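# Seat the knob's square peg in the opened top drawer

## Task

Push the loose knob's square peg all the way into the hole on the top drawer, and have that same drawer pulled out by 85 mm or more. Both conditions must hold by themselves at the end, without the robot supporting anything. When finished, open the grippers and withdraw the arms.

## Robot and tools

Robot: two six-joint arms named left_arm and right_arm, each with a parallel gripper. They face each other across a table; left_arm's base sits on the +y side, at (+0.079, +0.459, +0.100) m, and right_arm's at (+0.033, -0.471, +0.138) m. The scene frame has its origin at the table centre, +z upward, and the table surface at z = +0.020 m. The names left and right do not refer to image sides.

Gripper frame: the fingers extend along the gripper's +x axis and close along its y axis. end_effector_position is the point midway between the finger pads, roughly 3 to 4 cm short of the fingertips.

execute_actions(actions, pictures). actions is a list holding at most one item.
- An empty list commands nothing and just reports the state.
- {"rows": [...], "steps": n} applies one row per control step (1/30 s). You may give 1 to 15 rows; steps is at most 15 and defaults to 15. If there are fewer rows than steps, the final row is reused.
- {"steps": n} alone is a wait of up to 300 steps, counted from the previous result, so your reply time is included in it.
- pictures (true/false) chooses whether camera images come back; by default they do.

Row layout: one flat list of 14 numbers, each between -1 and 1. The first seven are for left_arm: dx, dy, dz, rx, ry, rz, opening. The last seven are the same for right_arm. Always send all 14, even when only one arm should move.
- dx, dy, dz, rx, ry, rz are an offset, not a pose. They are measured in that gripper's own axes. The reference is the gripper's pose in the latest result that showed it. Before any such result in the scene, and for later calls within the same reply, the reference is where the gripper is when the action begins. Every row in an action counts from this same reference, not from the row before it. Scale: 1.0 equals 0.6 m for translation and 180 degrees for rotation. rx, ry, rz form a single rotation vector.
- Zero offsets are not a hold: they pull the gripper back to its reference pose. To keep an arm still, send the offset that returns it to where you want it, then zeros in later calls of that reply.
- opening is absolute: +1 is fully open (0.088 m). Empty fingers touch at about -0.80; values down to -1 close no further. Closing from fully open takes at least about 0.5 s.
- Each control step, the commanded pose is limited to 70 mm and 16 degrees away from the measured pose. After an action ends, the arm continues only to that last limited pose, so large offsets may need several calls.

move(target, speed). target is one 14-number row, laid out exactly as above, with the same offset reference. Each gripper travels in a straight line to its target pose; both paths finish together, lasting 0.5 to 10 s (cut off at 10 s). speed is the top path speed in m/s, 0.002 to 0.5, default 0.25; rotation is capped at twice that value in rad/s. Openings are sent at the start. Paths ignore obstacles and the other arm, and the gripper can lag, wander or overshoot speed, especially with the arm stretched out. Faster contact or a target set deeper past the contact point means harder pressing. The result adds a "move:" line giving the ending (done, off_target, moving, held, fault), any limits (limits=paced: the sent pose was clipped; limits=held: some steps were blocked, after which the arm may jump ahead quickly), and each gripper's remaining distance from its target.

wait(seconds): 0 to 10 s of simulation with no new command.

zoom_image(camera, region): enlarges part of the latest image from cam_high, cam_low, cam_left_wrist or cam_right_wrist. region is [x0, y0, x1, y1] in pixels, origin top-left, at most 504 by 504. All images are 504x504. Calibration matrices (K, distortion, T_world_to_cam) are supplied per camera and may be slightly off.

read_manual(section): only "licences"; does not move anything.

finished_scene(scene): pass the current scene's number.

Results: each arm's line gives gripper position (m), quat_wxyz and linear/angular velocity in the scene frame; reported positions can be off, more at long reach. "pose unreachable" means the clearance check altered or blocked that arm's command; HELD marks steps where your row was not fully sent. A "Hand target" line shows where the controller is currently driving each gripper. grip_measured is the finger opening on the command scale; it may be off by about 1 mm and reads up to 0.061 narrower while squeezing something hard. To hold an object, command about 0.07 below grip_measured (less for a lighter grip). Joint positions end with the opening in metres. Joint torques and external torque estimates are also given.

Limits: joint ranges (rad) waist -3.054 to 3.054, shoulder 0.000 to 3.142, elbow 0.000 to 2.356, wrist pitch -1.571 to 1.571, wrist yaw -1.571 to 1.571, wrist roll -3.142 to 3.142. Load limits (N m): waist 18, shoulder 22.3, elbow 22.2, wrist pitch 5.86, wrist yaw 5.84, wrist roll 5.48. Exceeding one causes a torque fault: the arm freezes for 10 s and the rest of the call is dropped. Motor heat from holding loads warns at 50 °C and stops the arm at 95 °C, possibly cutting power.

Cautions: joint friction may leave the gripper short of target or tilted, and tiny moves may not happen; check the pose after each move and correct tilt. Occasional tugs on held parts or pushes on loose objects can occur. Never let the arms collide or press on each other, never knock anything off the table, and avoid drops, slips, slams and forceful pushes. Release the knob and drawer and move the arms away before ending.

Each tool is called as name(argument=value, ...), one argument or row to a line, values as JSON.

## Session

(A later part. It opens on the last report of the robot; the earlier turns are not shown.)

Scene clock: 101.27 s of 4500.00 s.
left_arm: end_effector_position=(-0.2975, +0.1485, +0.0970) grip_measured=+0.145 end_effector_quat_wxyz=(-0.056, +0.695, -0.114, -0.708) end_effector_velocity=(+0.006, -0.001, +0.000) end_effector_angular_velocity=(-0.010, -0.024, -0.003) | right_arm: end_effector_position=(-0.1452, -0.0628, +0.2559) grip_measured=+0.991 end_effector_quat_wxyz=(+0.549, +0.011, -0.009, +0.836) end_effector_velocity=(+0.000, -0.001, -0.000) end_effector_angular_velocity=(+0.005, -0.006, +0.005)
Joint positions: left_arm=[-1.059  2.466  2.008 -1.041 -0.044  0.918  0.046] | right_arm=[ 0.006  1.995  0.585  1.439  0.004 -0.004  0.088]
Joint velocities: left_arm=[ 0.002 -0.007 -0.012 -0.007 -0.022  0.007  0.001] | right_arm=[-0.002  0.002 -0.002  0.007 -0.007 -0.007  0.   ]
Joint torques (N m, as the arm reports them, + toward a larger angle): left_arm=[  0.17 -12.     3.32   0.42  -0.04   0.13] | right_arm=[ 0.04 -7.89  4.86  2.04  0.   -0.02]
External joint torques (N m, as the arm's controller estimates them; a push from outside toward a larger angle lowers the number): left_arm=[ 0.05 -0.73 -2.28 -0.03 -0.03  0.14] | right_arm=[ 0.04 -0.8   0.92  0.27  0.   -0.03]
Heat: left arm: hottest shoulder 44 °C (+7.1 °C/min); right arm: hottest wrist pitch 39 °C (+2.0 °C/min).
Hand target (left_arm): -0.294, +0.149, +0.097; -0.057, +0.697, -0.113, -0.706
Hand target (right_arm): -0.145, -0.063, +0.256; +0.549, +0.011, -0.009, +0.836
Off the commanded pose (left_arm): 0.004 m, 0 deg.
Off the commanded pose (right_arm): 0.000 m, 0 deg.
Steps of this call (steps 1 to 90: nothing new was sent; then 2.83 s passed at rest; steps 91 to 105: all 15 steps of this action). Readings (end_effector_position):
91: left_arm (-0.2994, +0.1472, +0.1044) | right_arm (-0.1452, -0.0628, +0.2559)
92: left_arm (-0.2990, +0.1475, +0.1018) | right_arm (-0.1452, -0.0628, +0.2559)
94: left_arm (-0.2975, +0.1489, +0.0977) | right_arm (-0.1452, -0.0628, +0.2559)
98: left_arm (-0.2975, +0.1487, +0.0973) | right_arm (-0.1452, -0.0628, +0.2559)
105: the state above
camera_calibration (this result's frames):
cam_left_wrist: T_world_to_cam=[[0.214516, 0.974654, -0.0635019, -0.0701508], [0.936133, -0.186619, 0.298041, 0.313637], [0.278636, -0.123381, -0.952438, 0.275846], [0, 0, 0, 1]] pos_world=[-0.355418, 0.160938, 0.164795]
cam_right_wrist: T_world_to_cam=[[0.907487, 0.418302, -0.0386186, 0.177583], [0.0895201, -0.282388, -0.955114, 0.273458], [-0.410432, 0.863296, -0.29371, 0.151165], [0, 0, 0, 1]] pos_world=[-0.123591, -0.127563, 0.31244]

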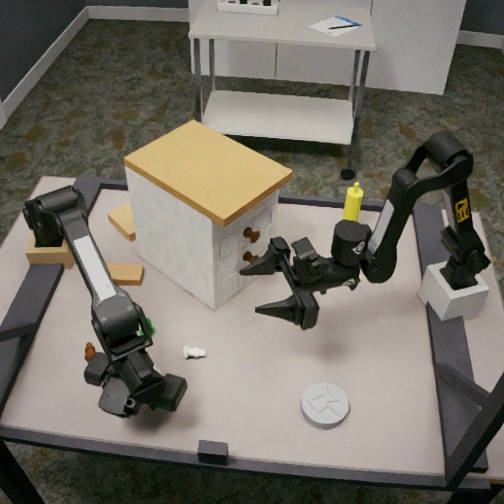

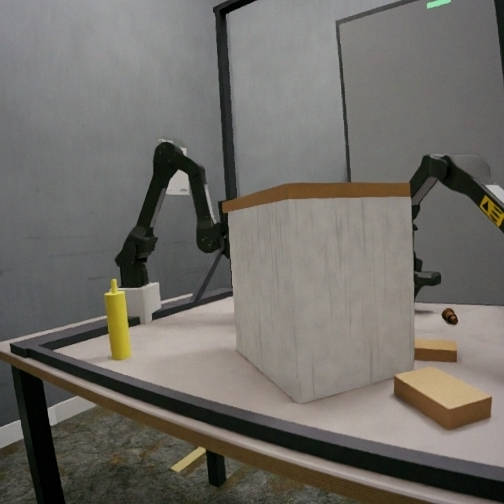

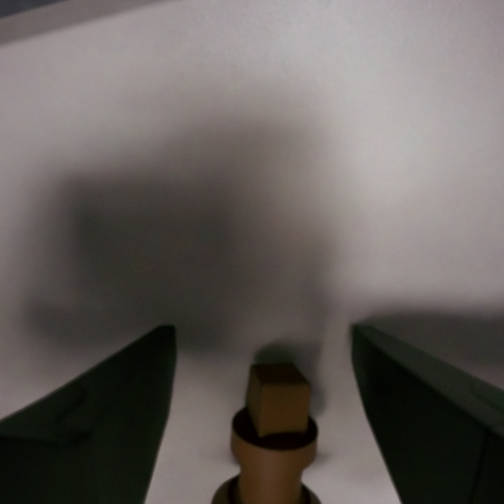

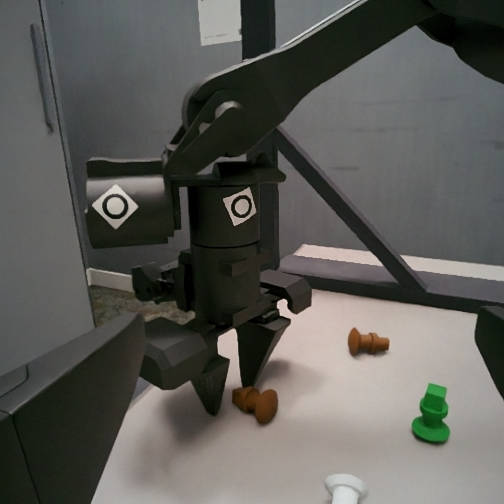

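execute_actions(
  actions=[
    {"rows":[[-0.004,-0.004,0,0,0,0,-0.3,0,0,0,0,0,0,1],[-0.004,-0.004,0,0,0,0,-0.3,0,0,0,0,0,0,1],[-0.004,-0.004,0,0,0,0,-0.3,0,0,0,0,0,0,1],[-0.004,-0.004,0,0,0,0,-0.3,0,0,0,0,0,0,1],[-0.004,-0.004,0,0,0,0,-0.65,0,0,0,0,0,0,1]],"steps":15},
  ],
)

Scene clock: 105.50 s of 4500.00 s.
left_arm: end_effector_position=(-0.2982, +0.1511, +0.0967) grip_measured=-0.613 end_effector_quat_wxyz=(-0.059, +0.695, -0.114, -0.707) end_effector_velocity=(-0.000, +0.003, +0.000) end_effector_angular_velocity=(-0.001, -0.010, +0.000) | right_arm: end_effector_position=(-0.1452, -0.0628, +0.2559) grip_measured=+0.991 end_effector_quat_wxyz=(+0.549, +0.011, -0.009, +0.836) end_effector_velocity=(+0.000, -0.001, +0.002) end_effector_angular_velocity=(+0.004, +0.009, +0.005)
Joint positions: left_arm=[-1.064  2.465  2.006 -1.044 -0.043  0.918  0.009] | right_arm=[ 0.006  1.995  0.585  1.439  0.004 -0.004  0.088]
Joint velocities: left_arm=[-0.007 -0.002 -0.002 -0.007 -0.007 -0.007 -0.002] | right_arm=[-0.002 -0.002 -0.002  0.007 -0.007  0.007  0.   ]
Joint torques (N m, as the arm reports them, + toward a larger angle): left_arm=[  0.08 -12.2    3.68   0.63  -0.03  -0.07] | right_arm=[ 0.05 -7.91  4.89  2.06  0.   -0.01]
External joint torques (N m, as the arm's controller estimates them; a push from outside toward a larger angle lowers the number): left_arm=[ 0.15 -1.24 -1.7   0.22 -0.04 -0.06] | right_arm=[ 0.05 -0.77  0.92  0.27  0.   -0.02]
Heat: left arm: hottest shoulder 45 °C (+8.1 °C/min); right arm: hottest wrist pitch 39 °C (+2.0 °C/min).
Hand target (left_arm): -0.297, +0.151, +0.099; -0.056, +0.695, -0.114, -0.708
Hand target (right_arm): -0.145, -0.063, +0.256; +0.549, +0.011, -0.009, +0.836
Off the commanded pose (left_arm): 0.003 m, 0 deg.
Off the commanded pose (right_arm): 0.000 m, 0 deg.
Steps of this call (steps 1 to 90: nothing new was sent; then 0.73 s passed at rest; steps 91 to 105: all 15 steps of this action). Readings (end_effector_position):
91: left_arm (-0.2973, +0.1486, +0.0966) | right_arm (-0.1452, -0.0628, +0.2559)
92: left_arm (-0.2973, +0.1492, +0.0967) | right_arm (-0.1452, -0.0628, +0.2559)
94: left_arm (-0.2975, +0.1502, +0.0967) | right_arm (-0.1452, -0.0628, +0.2559)
98: left_arm (-0.2981, +0.1509, +0.0967) | right_arm (-0.1452, -0.0628, +0.2559)
105: the state above
camera_calibration (this result's frames):
cam_left_wrist: T_world_to_cam=[[0.218868, 0.97397, -0.0589879, -0.0715953], [0.934541, -0.191857, 0.299706, 0.315001], [0.280587, -0.120723, -0.952206, 0.276245], [0, 0, 0, 1]] pos_world=[-0.356222, 0.163516, 0.164412]
cam_right_wrist: T_world_to_cam=[[0.907487, 0.418302, -0.0386186, 0.177583], [0.0895201, -0.282388, -0.955114, 0.273458], [-0.410432, 0.863296, -0.29371, 0.151165], [0, 0, 0, 1]] pos_world=[-0.123591, -0.127563, 0.31244]

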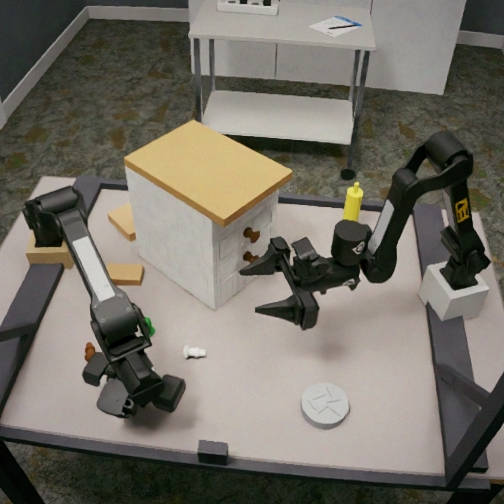

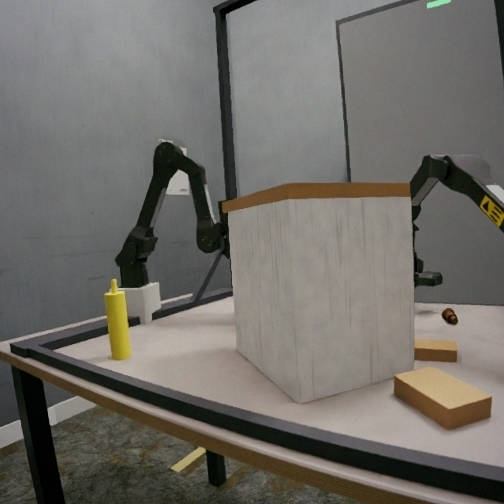

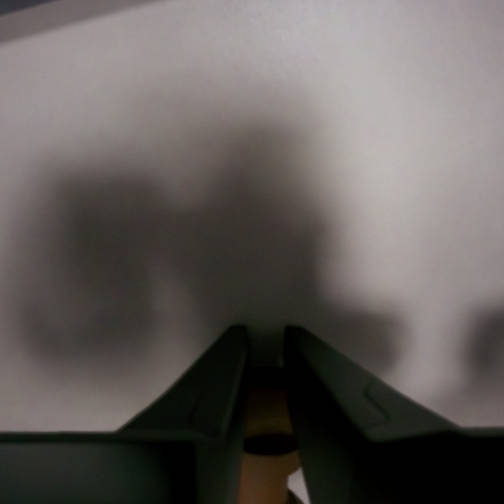

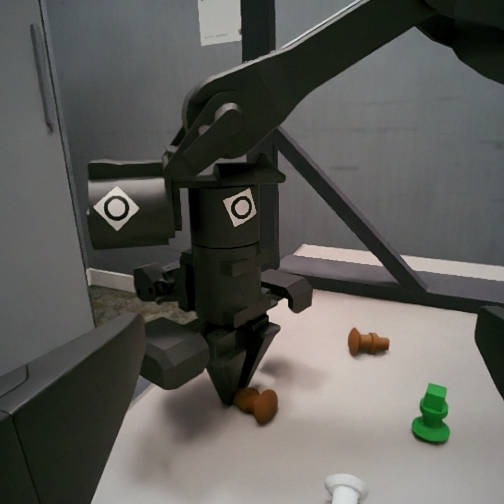

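move(
  target=[-0.05,0,0,0,0,0,-0.68,0,0,0,0,0,0,1],
  speed=0.05,
)

Scene clock: 108.30 s of 4500.00 s.
left_arm: end_effector_position=(-0.2923, +0.1558, +0.1100) grip_measured=-0.613 end_effector_quat_wxyz=(-0.069, +0.705, -0.105, -0.698) end_effector_velocity=(+0.004, +0.003, +0.000) end_effector_angular_velocity=(+0.019, -0.012, +0.010) | right_arm: end_effector_position=(-0.1452, -0.0628, +0.2559) grip_measured=+0.991 end_effector_quat_wxyz=(+0.549, +0.011, -0.009, +0.836) end_effector_velocity=(+0.002, +0.000, +0.002) end_effector_angular_velocity=(+0.004, +0.010, -0.010)
Joint positions: left_arm=[-1.064  2.456  2.045 -1.13  -0.043  0.918  0.009] | right_arm=[ 0.006  1.995  0.585  1.439  0.004 -0.004  0.088]
Joint velocities: left_arm=[ 0.002 -0.002 -0.002 -0.022  0.007 -0.007 -0.   ] | right_arm=[-0.002 -0.002 -0.002  0.007  0.007  0.007  0.   ]
Joint torques (N m, as the arm reports them, + toward a larger angle): left_arm=[ -0.19 -13.88   6.23   0.06   0.    -0.05] | right_arm=[ 0.02 -7.88  4.86  2.05  0.   -0.02]
External joint torques (N m, as the arm's controller estimates them; a push from outside toward a larger angle lowers the number): left_arm=[-0.26 -3.    0.88 -0.28 -0.01 -0.04] | right_arm=[ 0.08 -0.73  0.86  0.25 -0.02 -0.03]
Heat: left arm: hottest shoulder 46 °C (+9.1 °C/min); right arm: hottest wrist pitch 39 °C (+1.0 °C/min).
Hand target (left_arm): -0.297, +0.153, +0.126; -0.059, +0.695, -0.114, -0.707
Hand target (right_arm): -0.145, -0.063, +0.256; +0.549, +0.011, -0.009, +0.836
Off the commanded pose (left_arm): 0.018 m, 2 deg.
Off the commanded pose (right_arm): 0.000 m, 0 deg.
move: off_target (left_arm)
camera_calibration (this result's frames):
cam_left_wrist: T_world_to_cam=[[0.220196, 0.975024, -0.0290162, -0.0797727], [0.925143, -0.199317, 0.323084, 0.302224], [0.309232, -0.0979862, -0.945925, 0.291926], [0, 0, 0, 1]] pos_world=[-0.352307, 0.166623, 0.176182]
cam_right_wrist: T_world_to_cam=[[0.907487, 0.418302, -0.0386186, 0.177583], [0.0895201, -0.282388, -0.955114, 0.273458], [-0.410432, 0.863296, -0.29371, 0.151165], [0, 0, 0, 1]] pos_world=[-0.123591, -0.127563, 0.31244]

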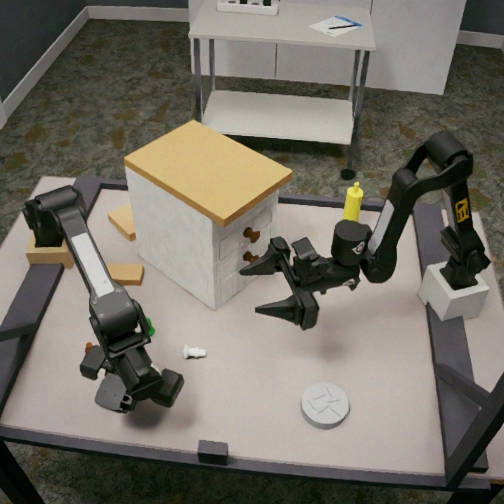

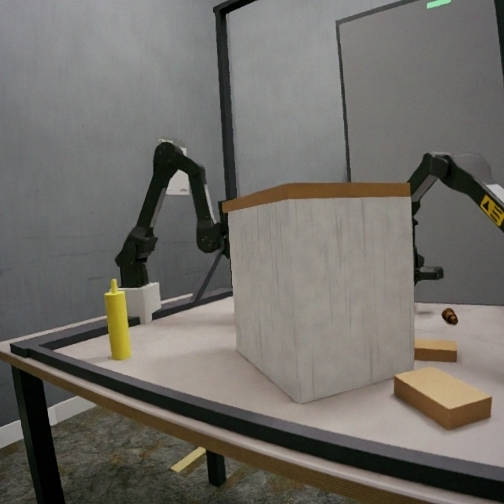

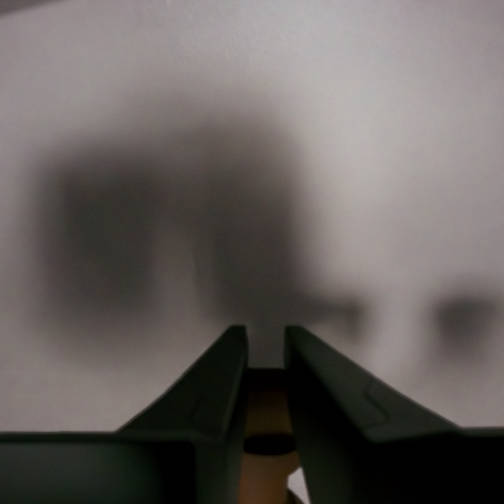

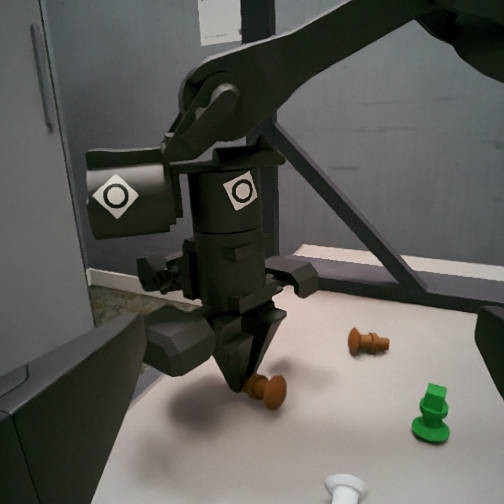

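move(
  target=[-0.2,0,0,0.15,0,0,-0.68,0,0,0,0,0,0,1],
  speed=0.2,
)

move(
  target=[-0.14,0.2,-0.18,0.18,0,0,-0.68,0,0,0,0,0,0,1],
  speed=0.2,
)

Scene clock: 119.00 s of 4500.00 s.
left_arm: end_effector_position=(-0.2897, +0.1613, +0.2147) grip_measured=-0.613 end_effector_quat_wxyz=(-0.220, +0.664, -0.272, -0.660) end_effector_velocity=(+0.000, +0.003, +0.000) end_effector_angular_velocity=(-0.002, -0.012, -0.029) | right_arm: end_effector_position=(-0.1452, -0.0628, +0.2559) grip_measured=+0.991 end_effector_quat_wxyz=(+0.549, +0.011, -0.009, +0.836) end_effector_velocity=(+0.000, -0.001, +0.002) end_effector_angular_velocity=(+0.010, -0.004, +0.014)
Joint positions: left_arm=[-1.07   2.392  2.346 -1.465 -0.043  1.378  0.009] | right_arm=[ 0.006  1.995  0.585  1.439  0.004 -0.004  0.088]
Joint velocities: left_arm=[-0.007 -0.002 -0.002 -0.007 -0.007  0.022 -0.   ] | right_arm=[-0.007 -0.002 -0.002  0.007 -0.022 -0.007 -0.   ]
Joint torques (N m, as the arm reports them, + toward a larger angle): left_arm=[ -0.37 -13.44   6.42   0.09  -0.05   0.14] | right_arm=[ 0.03 -7.95  4.83  2.05  0.   -0.02]
External joint torques (N m, as the arm's controller estimates them; a push from outside toward a larger angle lowers the number): left_arm=[-0.31 -2.81  1.04 -0.31 -0.07  0.14] | right_arm=[ 0.05 -0.79  0.83  0.26  0.   -0.03]
Heat: left arm: hottest shoulder 49 °C (+11.1 °C/min); right arm: hottest wrist pitch 39 °C (+1.0 °C/min).
Hand target (left_arm): -0.292, +0.162, +0.230; -0.212, +0.657, -0.285, -0.665
Hand target (right_arm): -0.145, -0.063, +0.256; +0.549, +0.011, -0.009, +0.836
Off the commanded pose (left_arm): 0.015 m, 2 deg.
Off the commanded pose (right_arm): 0.000 m, 0 deg.
joint sent to its limit (left arm) — the command would take joint 3 (elbow) past its upper limit, so that joint was sent only as far as its limit.
After step 90, 6.07 s passed at rest.
move: off_target (left_arm)
camera_calibration (this result's frames):
cam_left_wrist: T_world_to_cam=[[0.633954, 0.771952, -0.0468339, 0.0737483], [0.737811, -0.585542, 0.335822, 0.272387], [0.231815, -0.24745, -0.940761, 0.39128], [0, 0, 0, 1]] pos_world=[-0.338428, 0.199386, 0.280081]
cam_right_wrist: T_world_to_cam=[[0.907487, 0.418302, -0.0386186, 0.177583], [0.0895201, -0.282388, -0.955114, 0.273458], [-0.410432, 0.863296, -0.29371, 0.151165], [0, 0, 0, 1]] pos_world=[-0.123591, -0.127563, 0.31244]

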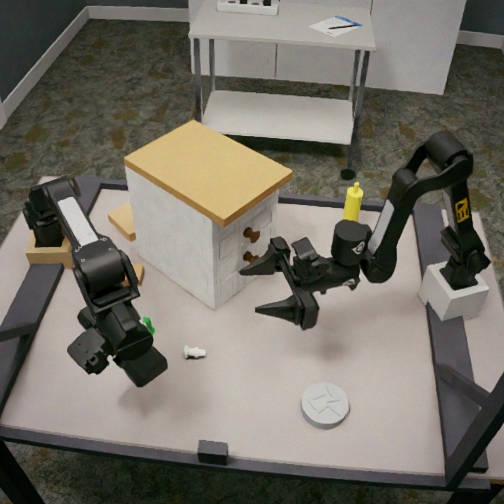

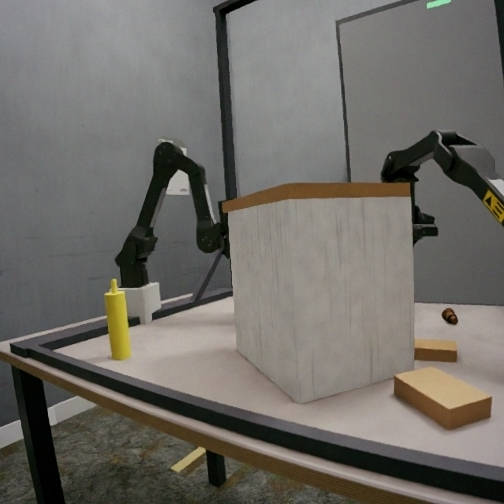

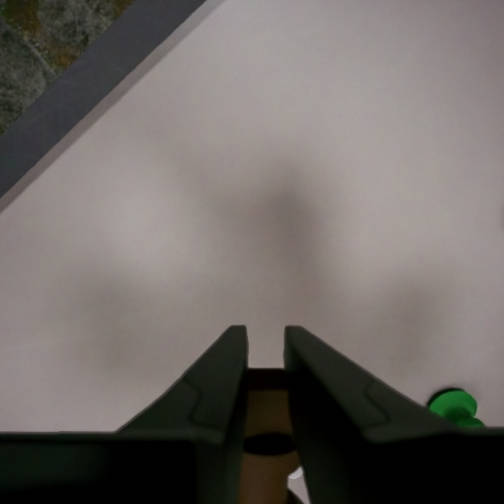

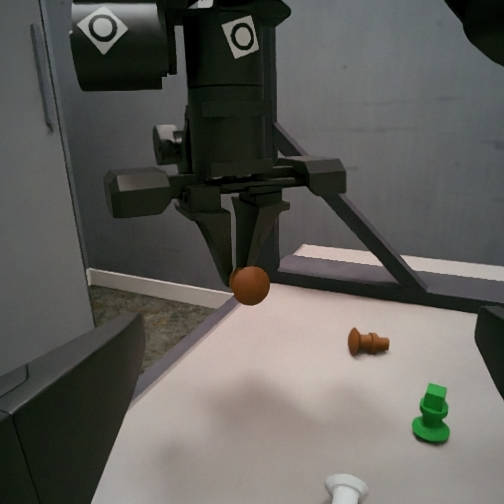

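Scene clock: 121.17 s of 4500.00 s.
left_arm: end_effector_position=(-0.2833, +0.0064, +0.2889) grip_measured=-0.613 end_effector_quat_wxyz=(-0.164, +0.534, -0.626, -0.545) end_effector_velocity=(+0.003, +0.000, -0.001) end_effector_angular_velocity=(-0.008, -0.022, +0.005) | right_arm: end_effector_position=(-0.1452, -0.0628, +0.2559) grip_measured=+0.991 end_effector_quat_wxyz=(+0.549, +0.011, -0.009, +0.836) end_effector_velocity=(+0.000, -0.000, -0.005) end_effector_angular_velocity=(-0.017, -0.016, +0.005)
Joint positions: left_arm=[-0.843  2.327  2.346 -0.925 -0.014  2.162  0.009] | right_arm=[ 0.006  1.995  0.585  1.439  0.004 -0.004  0.088]
Joint velocities: left_arm=[-0.002 -0.002 -0.002 -0.007 -0.022  0.007 -0.   ] | right_arm=[-0.002 -0.002 -0.002 -0.022 -0.007 -0.007 -0.   ]
Joint torques (N m, as the arm reports them, + toward a larger angle): left_arm=[ -0.16 -14.05   6.92   1.43  -0.14   0.07] | right_arm=[-0.02 -7.86  4.92  2.05 -0.01 -0.01]
External joint torques (N m, as the arm's controller estimates them; a push from outside toward a larger angle lowers the number): left_arm=[-0.16 -3.07  0.84  0.22 -0.17  0.1 ] | right_arm=[-0.01 -0.74  0.96  0.28 -0.01 -0.02]
Heat: left arm: hottest shoulder 50 °C (+12.1 °C/min); right arm: hottest wrist pitch 39 °C (+1.0 °C/min). Fold the left arm in close to its base before you think long.
Hand target (left_arm): -0.283, +0.007, +0.309; +0.149, -0.530, +0.638, +0.538
Hand target (right_arm): -0.145, -0.063, +0.256; +0.549, +0.011, -0.009, +0.836
Off the commanded pose (left_arm): 0.021 m, 34 deg; orientation clipped at the last step of the last action.
Off the commanded pose (right_arm): 0.000 m, 0 deg.
MOTOR HOT: a motor of the left arm reached 50 °C. Now the hottest motor of the left arm, joint 2 (shoulder), reports 50 °C. The temperature limit of the motors' drives, at which the controller stops that arm, is 95 °C. To cool a motor, set the load down, stop pushing, or move to a pose that needs little force.
joint sent to its limit (left arm) — the command would take joint 3 (elbow) past its upper limit, so that joint was sent only as far as its limit.
move: off_target (left_arm); limits=paced
camera_calibration (this result's frames):
cam_left_wrist: T_world_to_cam=[[0.845196, 0.193086, -0.498359, 0.386718], [0.487217, -0.661649, 0.569948, 0.0139345], [-0.219689, -0.724527, -0.653297, 0.213409], [0, 0, 0, 1]] pos_world=[-0.286758, 0.0891702, 0.324202]
cam_right_wrist: T_world_to_cam=[[0.907487, 0.418302, -0.0386186, 0.177583], [0.0895201, -0.282388, -0.955114, 0.273458], [-0.410432, 0.863296, -0.29371, 0.151165], [0, 0, 0, 1]] pos_world=[-0.123591, -0.127563, 0.31244]

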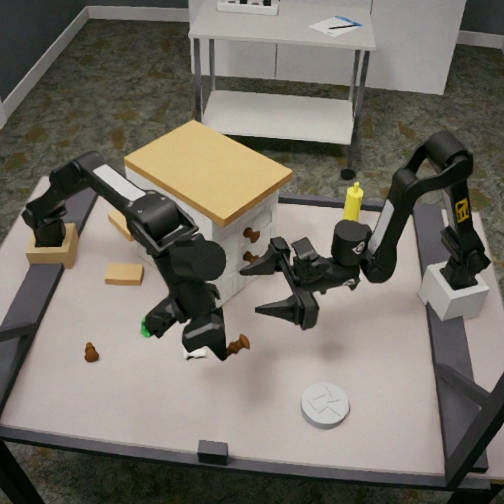

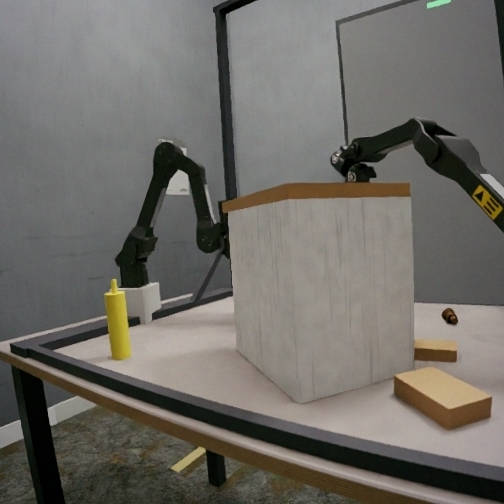

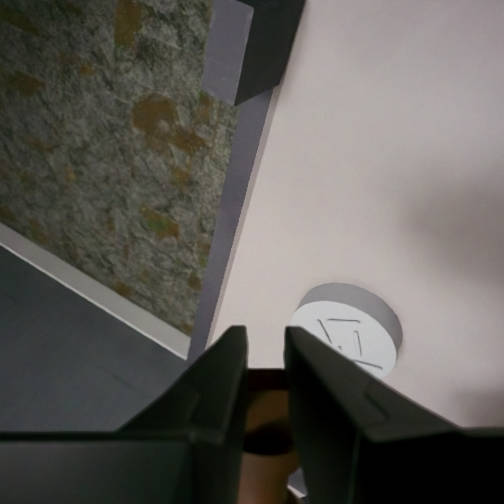

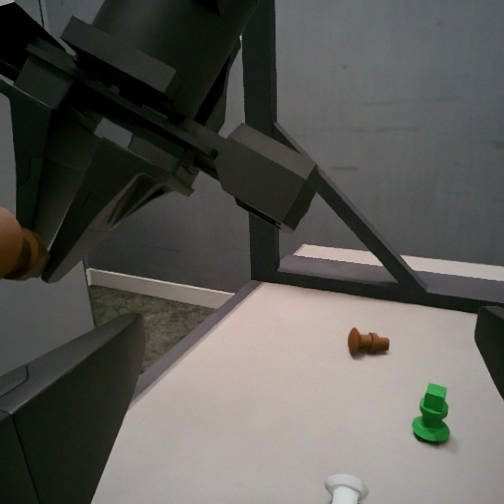

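move(
  target=[-0.183,-0.172,0.202,-0.012,-0.118,-0.176,-0.68,0,0,0,0,0,0,1],
  speed=0.2,
)

Scene clock: 143.57 s of 4500.00 s.
left_arm: end_effector_position=(-0.2010, +0.1759, +0.2729) grip_measured=-0.613 end_effector_quat_wxyz=(-0.408, +0.579, -0.407, -0.576) end_effector_velocity=(+0.000, +0.000, -0.002) end_effector_angular_velocity=(-0.003, -0.007, +0.005) | right_arm: end_effector_position=(-0.1452, -0.0628, +0.2559) grip_measured=+0.991 end_effector_quat_wxyz=(+0.549, +0.011, -0.009, +0.836) end_effector_velocity=(-0.002, -0.001, -0.007) end_effector_angular_velocity=(-0.021, -0.018, +0.019)
Joint positions: left_arm=[-0.946  2.099  2.096 -1.569 -0.003  2.018  0.009] | right_arm=[ 0.006  1.995  0.585  1.439  0.004 -0.004  0.088]
Joint velocities: left_arm=[-0.002 -0.002 -0.012  0.007 -0.007 -0.007 -0.   ] | right_arm=[-0.002  0.002 -0.002 -0.022 -0.022 -0.007 -0.   ]
Joint torques (N m, as the arm reports them, + toward a larger angle): left_arm=[ -0.19 -11.84   3.95   0.     0.19  -0.13] | right_arm=[ 0.05 -7.92  4.89  2.04  0.   -0.02]
External joint torques (N m, as the arm's controller estimates them; a push from outside toward a larger angle lowers the number): left_arm=[-0.12 -3.11 -1.21 -0.26  0.14 -0.13] | right_arm=[ 0.05 -0.91  0.98  0.3   0.   -0.03]
Heat: left arm: hottest shoulder 55 °C (+14.2 °C/min); right arm: hottest wrist pitch 40 °C (+1.0 °C/min). Fold the left arm in close to its base before you think long.
Hand target (left_arm): -0.200, +0.180, +0.280; -0.404, +0.576, -0.412, -0.579
Hand target (right_arm): -0.145, -0.063, +0.256; +0.549, +0.011, -0.009, +0.836
Off the commanded pose (left_arm): 0.009 m, 0 deg.
Off the commanded pose (right_arm): 0.000 m, 0 deg.
MOTOR HOT: still on. Now the hottest motor of the left arm, joint 2 (shoulder), reports 55 °C; a drive's own limit is 95 °C.
joint sent to its limit (left arm) — the command would take joint 4 (wrist pitch) past its lower limit, so that joint was sent only as far as its limit.
After step 90, 17.23 s passed at rest.
move: off_target (left_arm)
camera_calibration (this result's frames):
cam_left_wrist: T_world_to_cam=[[0.933563, 0.357681, 0.0229135, 0.12302], [0.33338, -0.890054, 0.310903, 0.17505], [0.131598, -0.282609, -0.950165, 0.417657], [0, 0, 0, 1]] pos_world=[-0.228168, 0.229835, 0.3396]
cam_right_wrist: T_world_to_cam=[[0.907487, 0.418302, -0.0386186, 0.177583], [0.0895201, -0.282388, -0.955114, 0.273458], [-0.410432, 0.863296, -0.29371, 0.151165], [0, 0, 0, 1]] pos_world=[-0.123591, -0.127563, 0.31244]

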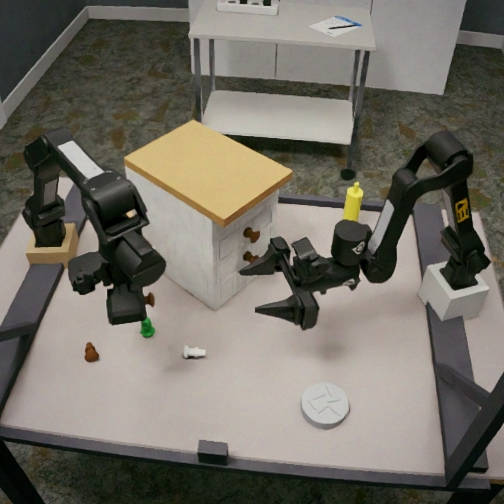

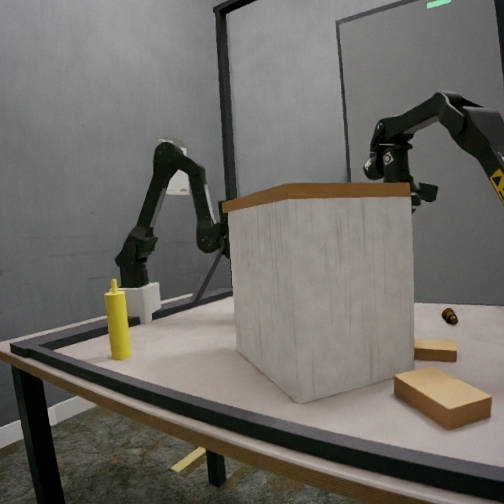

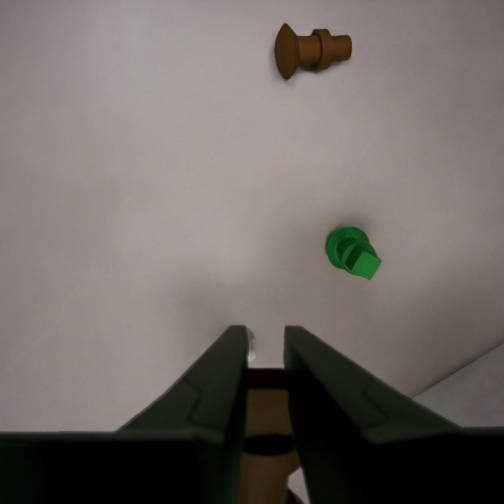

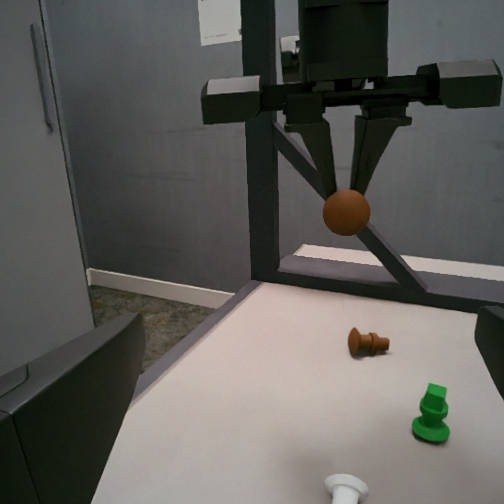

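move(
  target=[0,0,0,0,0,0,-0.68,0.197,-0.085,0,0,0,-0.02,0.4],
  speed=0.25,
)

Scene clock: 149.10 s of 4500.00 s.
left_arm: end_effector_position=(-0.2008, +0.1762, +0.2729) grip_measured=-0.613 end_effector_quat_wxyz=(-0.408, +0.579, -0.407, -0.577) end_effector_velocity=(-0.001, -0.001, +0.000) end_effector_angular_velocity=(-0.010, -0.000, +0.005) | right_arm: end_effector_position=(-0.1472, +0.0624, +0.2621) grip_measured=+0.402 end_effector_quat_wxyz=(+0.573, +0.013, -0.011, +0.819) end_effector_velocity=(+0.002, +0.002, -0.003) end_effector_angular_velocity=(+0.001, -0.023, -0.001)
Joint positions: left_arm=[-0.946  2.098  2.095 -1.569 -0.003  2.018  0.009] | right_arm=[-0.09   2.238  1.121  1.15  -0.032 -0.002  0.059]
Joint velocities: left_arm=[-0.002 -0.002 -0.002  0.007 -0.007 -0.007 -0.   ] | right_arm=[-0.007  0.007  0.007 -0.007 -0.007 -0.022 -0.   ]
Joint torques (N m, as the arm reports them, + toward a larger angle): left_arm=[-0.11 -8.92  4.87  0.18  0.05  0.02] | right_arm=[-0.41 -9.41  7.78  1.87 -0.08  0.06]
External joint torques (N m, as the arm's controller estimates them; a push from outside toward a larger angle lowers the number): left_arm=[-0.12 -0.17 -0.3  -0.08  0.    0.02] | right_arm=[-0.34  0.59  2.5   0.11 -0.09  0.05]
Heat: left arm: hottest shoulder 54 °C (+11.2 °C/min); right arm: hottest wrist pitch 40 °C (+1.0 °C/min). Fold the left arm in close to its base before you think long.
Hand target (left_arm): -0.201, +0.176, +0.273; -0.408, +0.579, -0.408, -0.577
Hand target (right_arm): -0.146, +0.066, +0.259; +0.575, +0.012, -0.009, +0.818
Off the commanded pose (left_arm): 0.000 m, 0 deg.
Off the commanded pose (right_arm): 0.005 m, 0 deg.
MOTOR HOT: still on. Now the hottest motor of the left arm, joint 2 (shoulder), reports 54 °C; a drive's own limit is 95 °C.
After step 90, 1.37 s passed at rest.
move: done
camera_calibration (this result's frames):
cam_left_wrist: T_world_to_cam=[[0.93342, 0.358018, 0.0234516, 0.122519], [0.333638, -0.890178, 0.310272, 0.175469], [0.131959, -0.28179, -0.950359, 0.417696], [0, 0, 0, 1]] pos_world=[-0.228023, 0.230037, 0.339645]
cam_right_wrist: T_world_to_cam=[[0.930818, 0.363409, -0.0388775, 0.134248], [0.0707801, -0.2836, -0.956327, 0.312532], [-0.358564, 0.887415, -0.289702, 0.049185], [0, 0, 0, 1]] pos_world=[-0.129446, -0.00380037, 0.318351]

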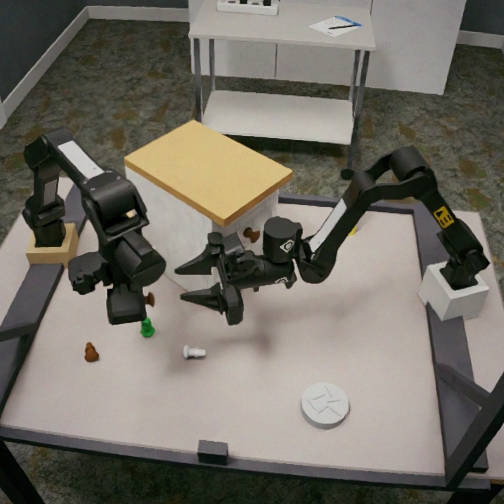

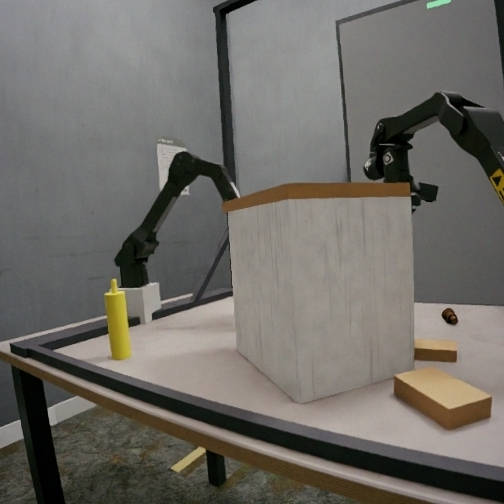

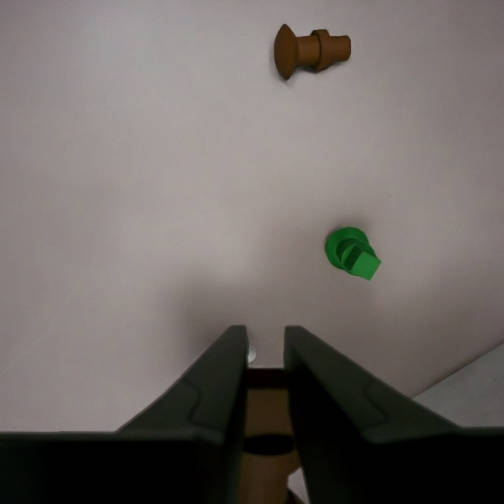

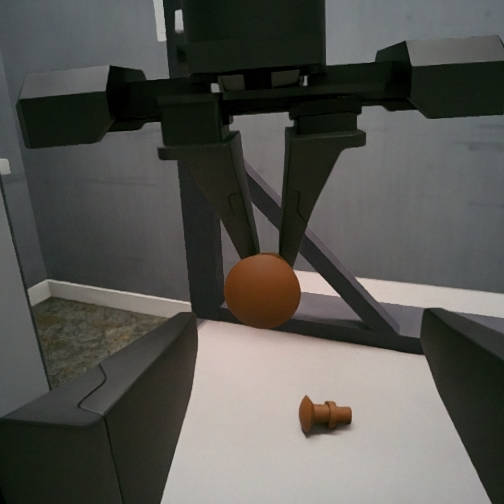

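move(
  target=[0,0,0,0,0,0,-0.68,0.075,0.017,-0.012,0,0,0,0.4],
  speed=0.15,
)

Scene clock: 154.80 s of 4500.00 s.
left_arm: end_effector_position=(-0.2008, +0.1762, +0.2729) grip_measured=-0.613 end_effector_quat_wxyz=(-0.408, +0.579, -0.407, -0.577) end_effector_velocity=(+0.003, -0.000, -0.002) end_effector_angular_velocity=(+0.003, -0.014, +0.010) | right_arm: end_effector_position=(-0.1708, +0.0991, +0.2607) grip_measured=+0.402 end_effector_quat_wxyz=(+0.572, +0.015, -0.012, +0.820) end_effector_velocity=(+0.002, +0.002, +0.003) end_effector_angular_velocity=(+0.014, -0.003, -0.010)
Joint positions: left_arm=[-0.946  2.098  2.095 -1.569 -0.003  2.018  0.009] | right_arm=[-0.067  2.354  1.343  1.05  -0.012 -0.002  0.059]
Joint velocities: left_arm=[ 0.002  0.002 -0.002 -0.007 -0.007 -0.007 -0.   ] | right_arm=[-0.002  0.002  0.007  0.007  0.007 -0.007 -0.001]
Joint torques (N m, as the arm reports them, + toward a larger angle): left_arm=[-0.07 -9.12  4.77  0.17  0.04  0.01] | right_arm=[  0.22 -10.3    8.08   1.84   0.16  -0.03]
External joint torques (N m, as the arm's controller estimates them; a push from outside toward a larger angle lowers the number): left_arm=[-0.13 -0.41 -0.4  -0.09 -0.01  0.02] | right_arm=[ 0.23  0.82  2.38  0.06  0.15 -0.04]
Heat: left arm: hottest shoulder 53 °C (+10.0 °C/min); right arm: hottest wrist pitch 40 °C (+1.0 °C/min). Fold the left arm in close to its base before you think long.
Hand target (left_arm): -0.201, +0.176, +0.273; -0.408, +0.579, -0.407, -0.577
Hand target (right_arm): -0.172, +0.101, +0.256; +0.573, +0.013, -0.011, +0.819
Off the commanded pose (left_arm): 0.000 m, 0 deg.
Off the commanded pose (right_arm): 0.005 m, 0 deg.
MOTOR HOT: still on. Now the hottest motor of the left arm, joint 2 (shoulder), reports 53 °C; a drive's own limit is 95 °C.
After step 90, 1.77 s passed at rest.
move: done
camera_calibration (this result's frames):
cam_left_wrist: T_world_to_cam=[[0.93342, 0.358018, 0.0234516, 0.122519], [0.333638, -0.890178, 0.310272, 0.175469], [0.131959, -0.28179, -0.950359, 0.417696], [0, 0, 0, 1]] pos_world=[-0.228023, 0.230037, 0.339645]
cam_right_wrist: T_world_to_cam=[[0.929606, 0.366449, -0.0393492, 0.142359], [0.0693453, -0.278769, -0.957851, 0.322975], [-0.361973, 0.887696, -0.284557, 0.00583803], [0, 0, 0, 1]] pos_world=[-0.152621, 0.0326857, 0.316625]

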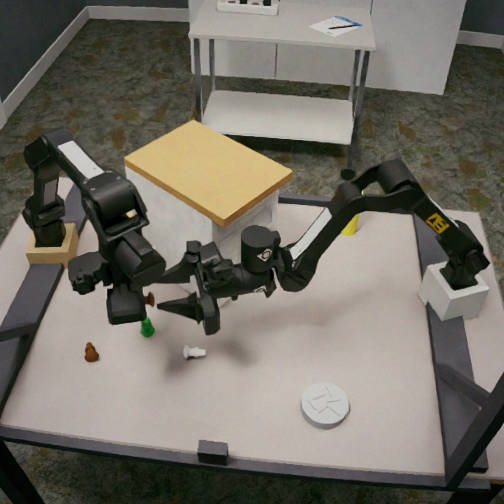

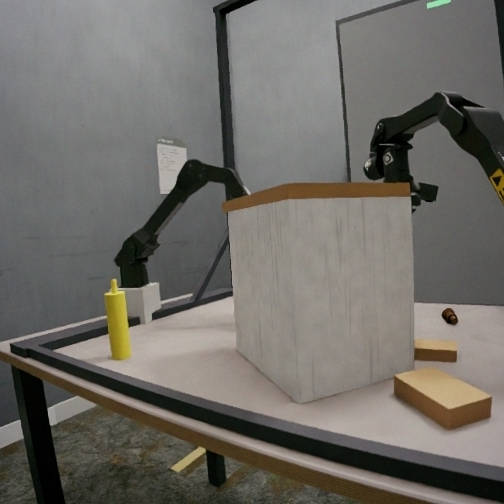

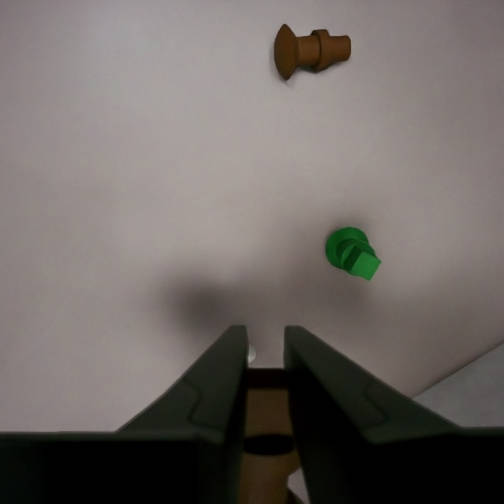

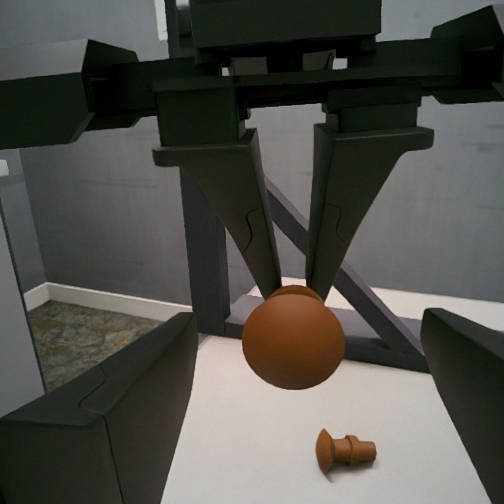

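move(
  target=[0,0,0,0,0,0,-0.68,0.047,0.006,-0.022,0,0,0,0.4],
  speed=0.1,
)

Scene clock: 159.10 s of 4500.00 s.
left_arm: end_effector_position=(-0.2008, +0.1762, +0.2729) grip_measured=-0.613 end_effector_quat_wxyz=(-0.408, +0.579, -0.407, -0.577) end_effector_velocity=(+0.006, +0.003, -0.001) end_effector_angular_velocity=(+0.014, -0.024, +0.024) | right_arm: end_effector_position=(-0.1821, +0.1228, +0.2541) grip_measured=+0.402 end_effector_quat_wxyz=(+0.571, +0.018, -0.014, +0.821) end_effector_velocity=(+0.000, +0.001, -0.002) end_effector_angular_velocity=(-0.004, -0.010, +0.005)
Joint positions: left_arm=[-0.946  2.098  2.095 -1.569 -0.003  2.018  0.009] | right_arm=[-0.062  2.449  1.492  1.001 -0.01  -0.002  0.059]
Joint velocities: left_arm=[ 0.002 -0.002 -0.007 -0.022 -0.007 -0.022 -0.   ] | right_arm=[-0.002  0.002  0.002 -0.007 -0.007 -0.007  0.   ]
Joint torques (N m, as the arm reports them, + toward a larger angle): left_arm=[ 0.02 -8.94  4.78  0.15  0.02 -0.01] | right_arm=[  0.22 -10.81   8.44   1.88   0.17  -0.02]
External joint torques (N m, as the arm's controller estimates them; a push from outside toward a larger angle lowers the number): left_arm=[-0.03 -0.21 -0.35 -0.08 -0.02 -0.01] | right_arm=[ 0.2   0.96  2.55  0.12  0.17 -0.03]
Heat: left arm: hottest shoulder 52 °C (+8.1 °C/min); right arm: hottest wrist pitch 40 °C (+1.0 °C/min). Fold the left arm in close to its base before you think long.
Hand target (left_arm): -0.201, +0.176, +0.273; -0.408, +0.579, -0.407, -0.577
Hand target (right_arm): -0.184, +0.125, +0.249; +0.572, +0.015, -0.012, +0.820
Off the commanded pose (left_arm): 0.000 m, 0 deg.
Off the commanded pose (right_arm): 0.006 m, 0 deg.
MOTOR HOT: still on. Now the hottest motor of the left arm, joint 2 (shoulder), reports 52 °C; a drive's own limit is 95 °C.
After step 90, 0.33 s passed at rest.
move: done
camera_calibration (this result's frames):
cam_left_wrist: T_world_to_cam=[[0.93342, 0.358018, 0.0234516, 0.122519], [0.333638, -0.890178, 0.310272, 0.175469], [0.131959, -0.28179, -0.950359, 0.417696], [0, 0, 0, 1]] pos_world=[-0.228023, 0.230037, 0.339645]
cam_right_wrist: T_world_to_cam=[[0.928534, 0.36917, -0.0392258, 0.14341], [0.0679038, -0.272761, -0.959682, 0.323522], [-0.364985, 0.888434, -0.278336, -0.0234862], [0, 0, 0, 1]] pos_world=[-0.163701, 0.0561674, 0.309566]

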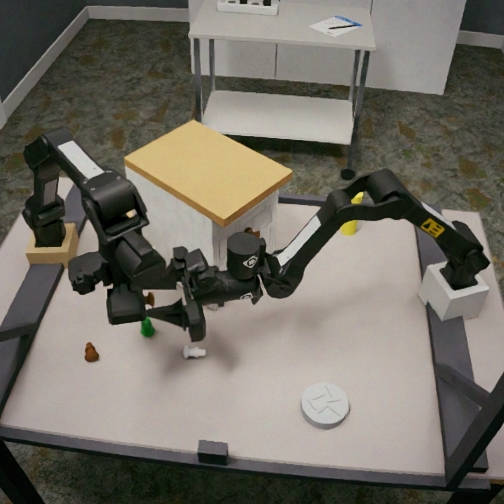

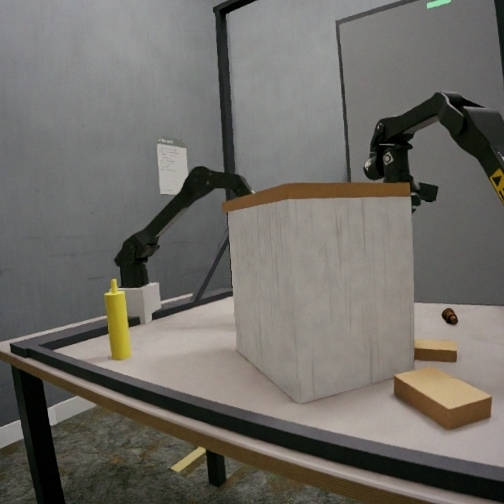

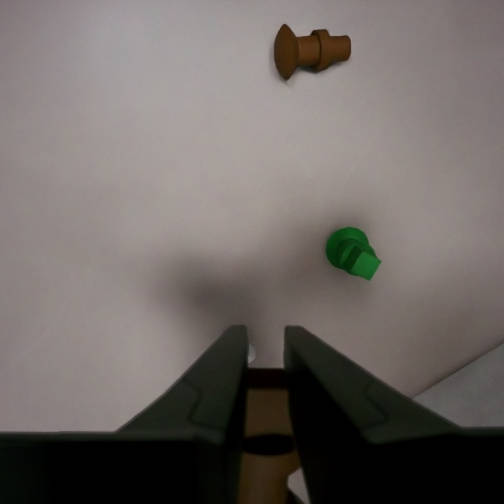

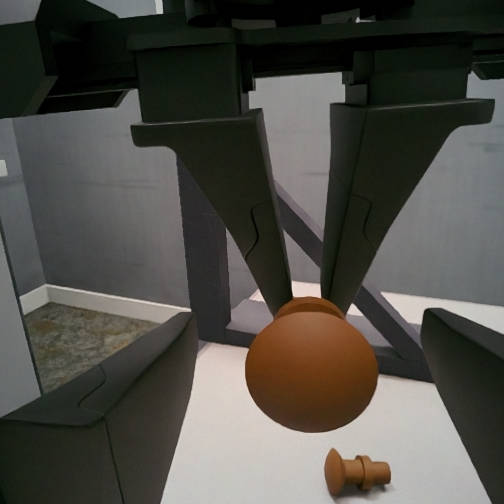

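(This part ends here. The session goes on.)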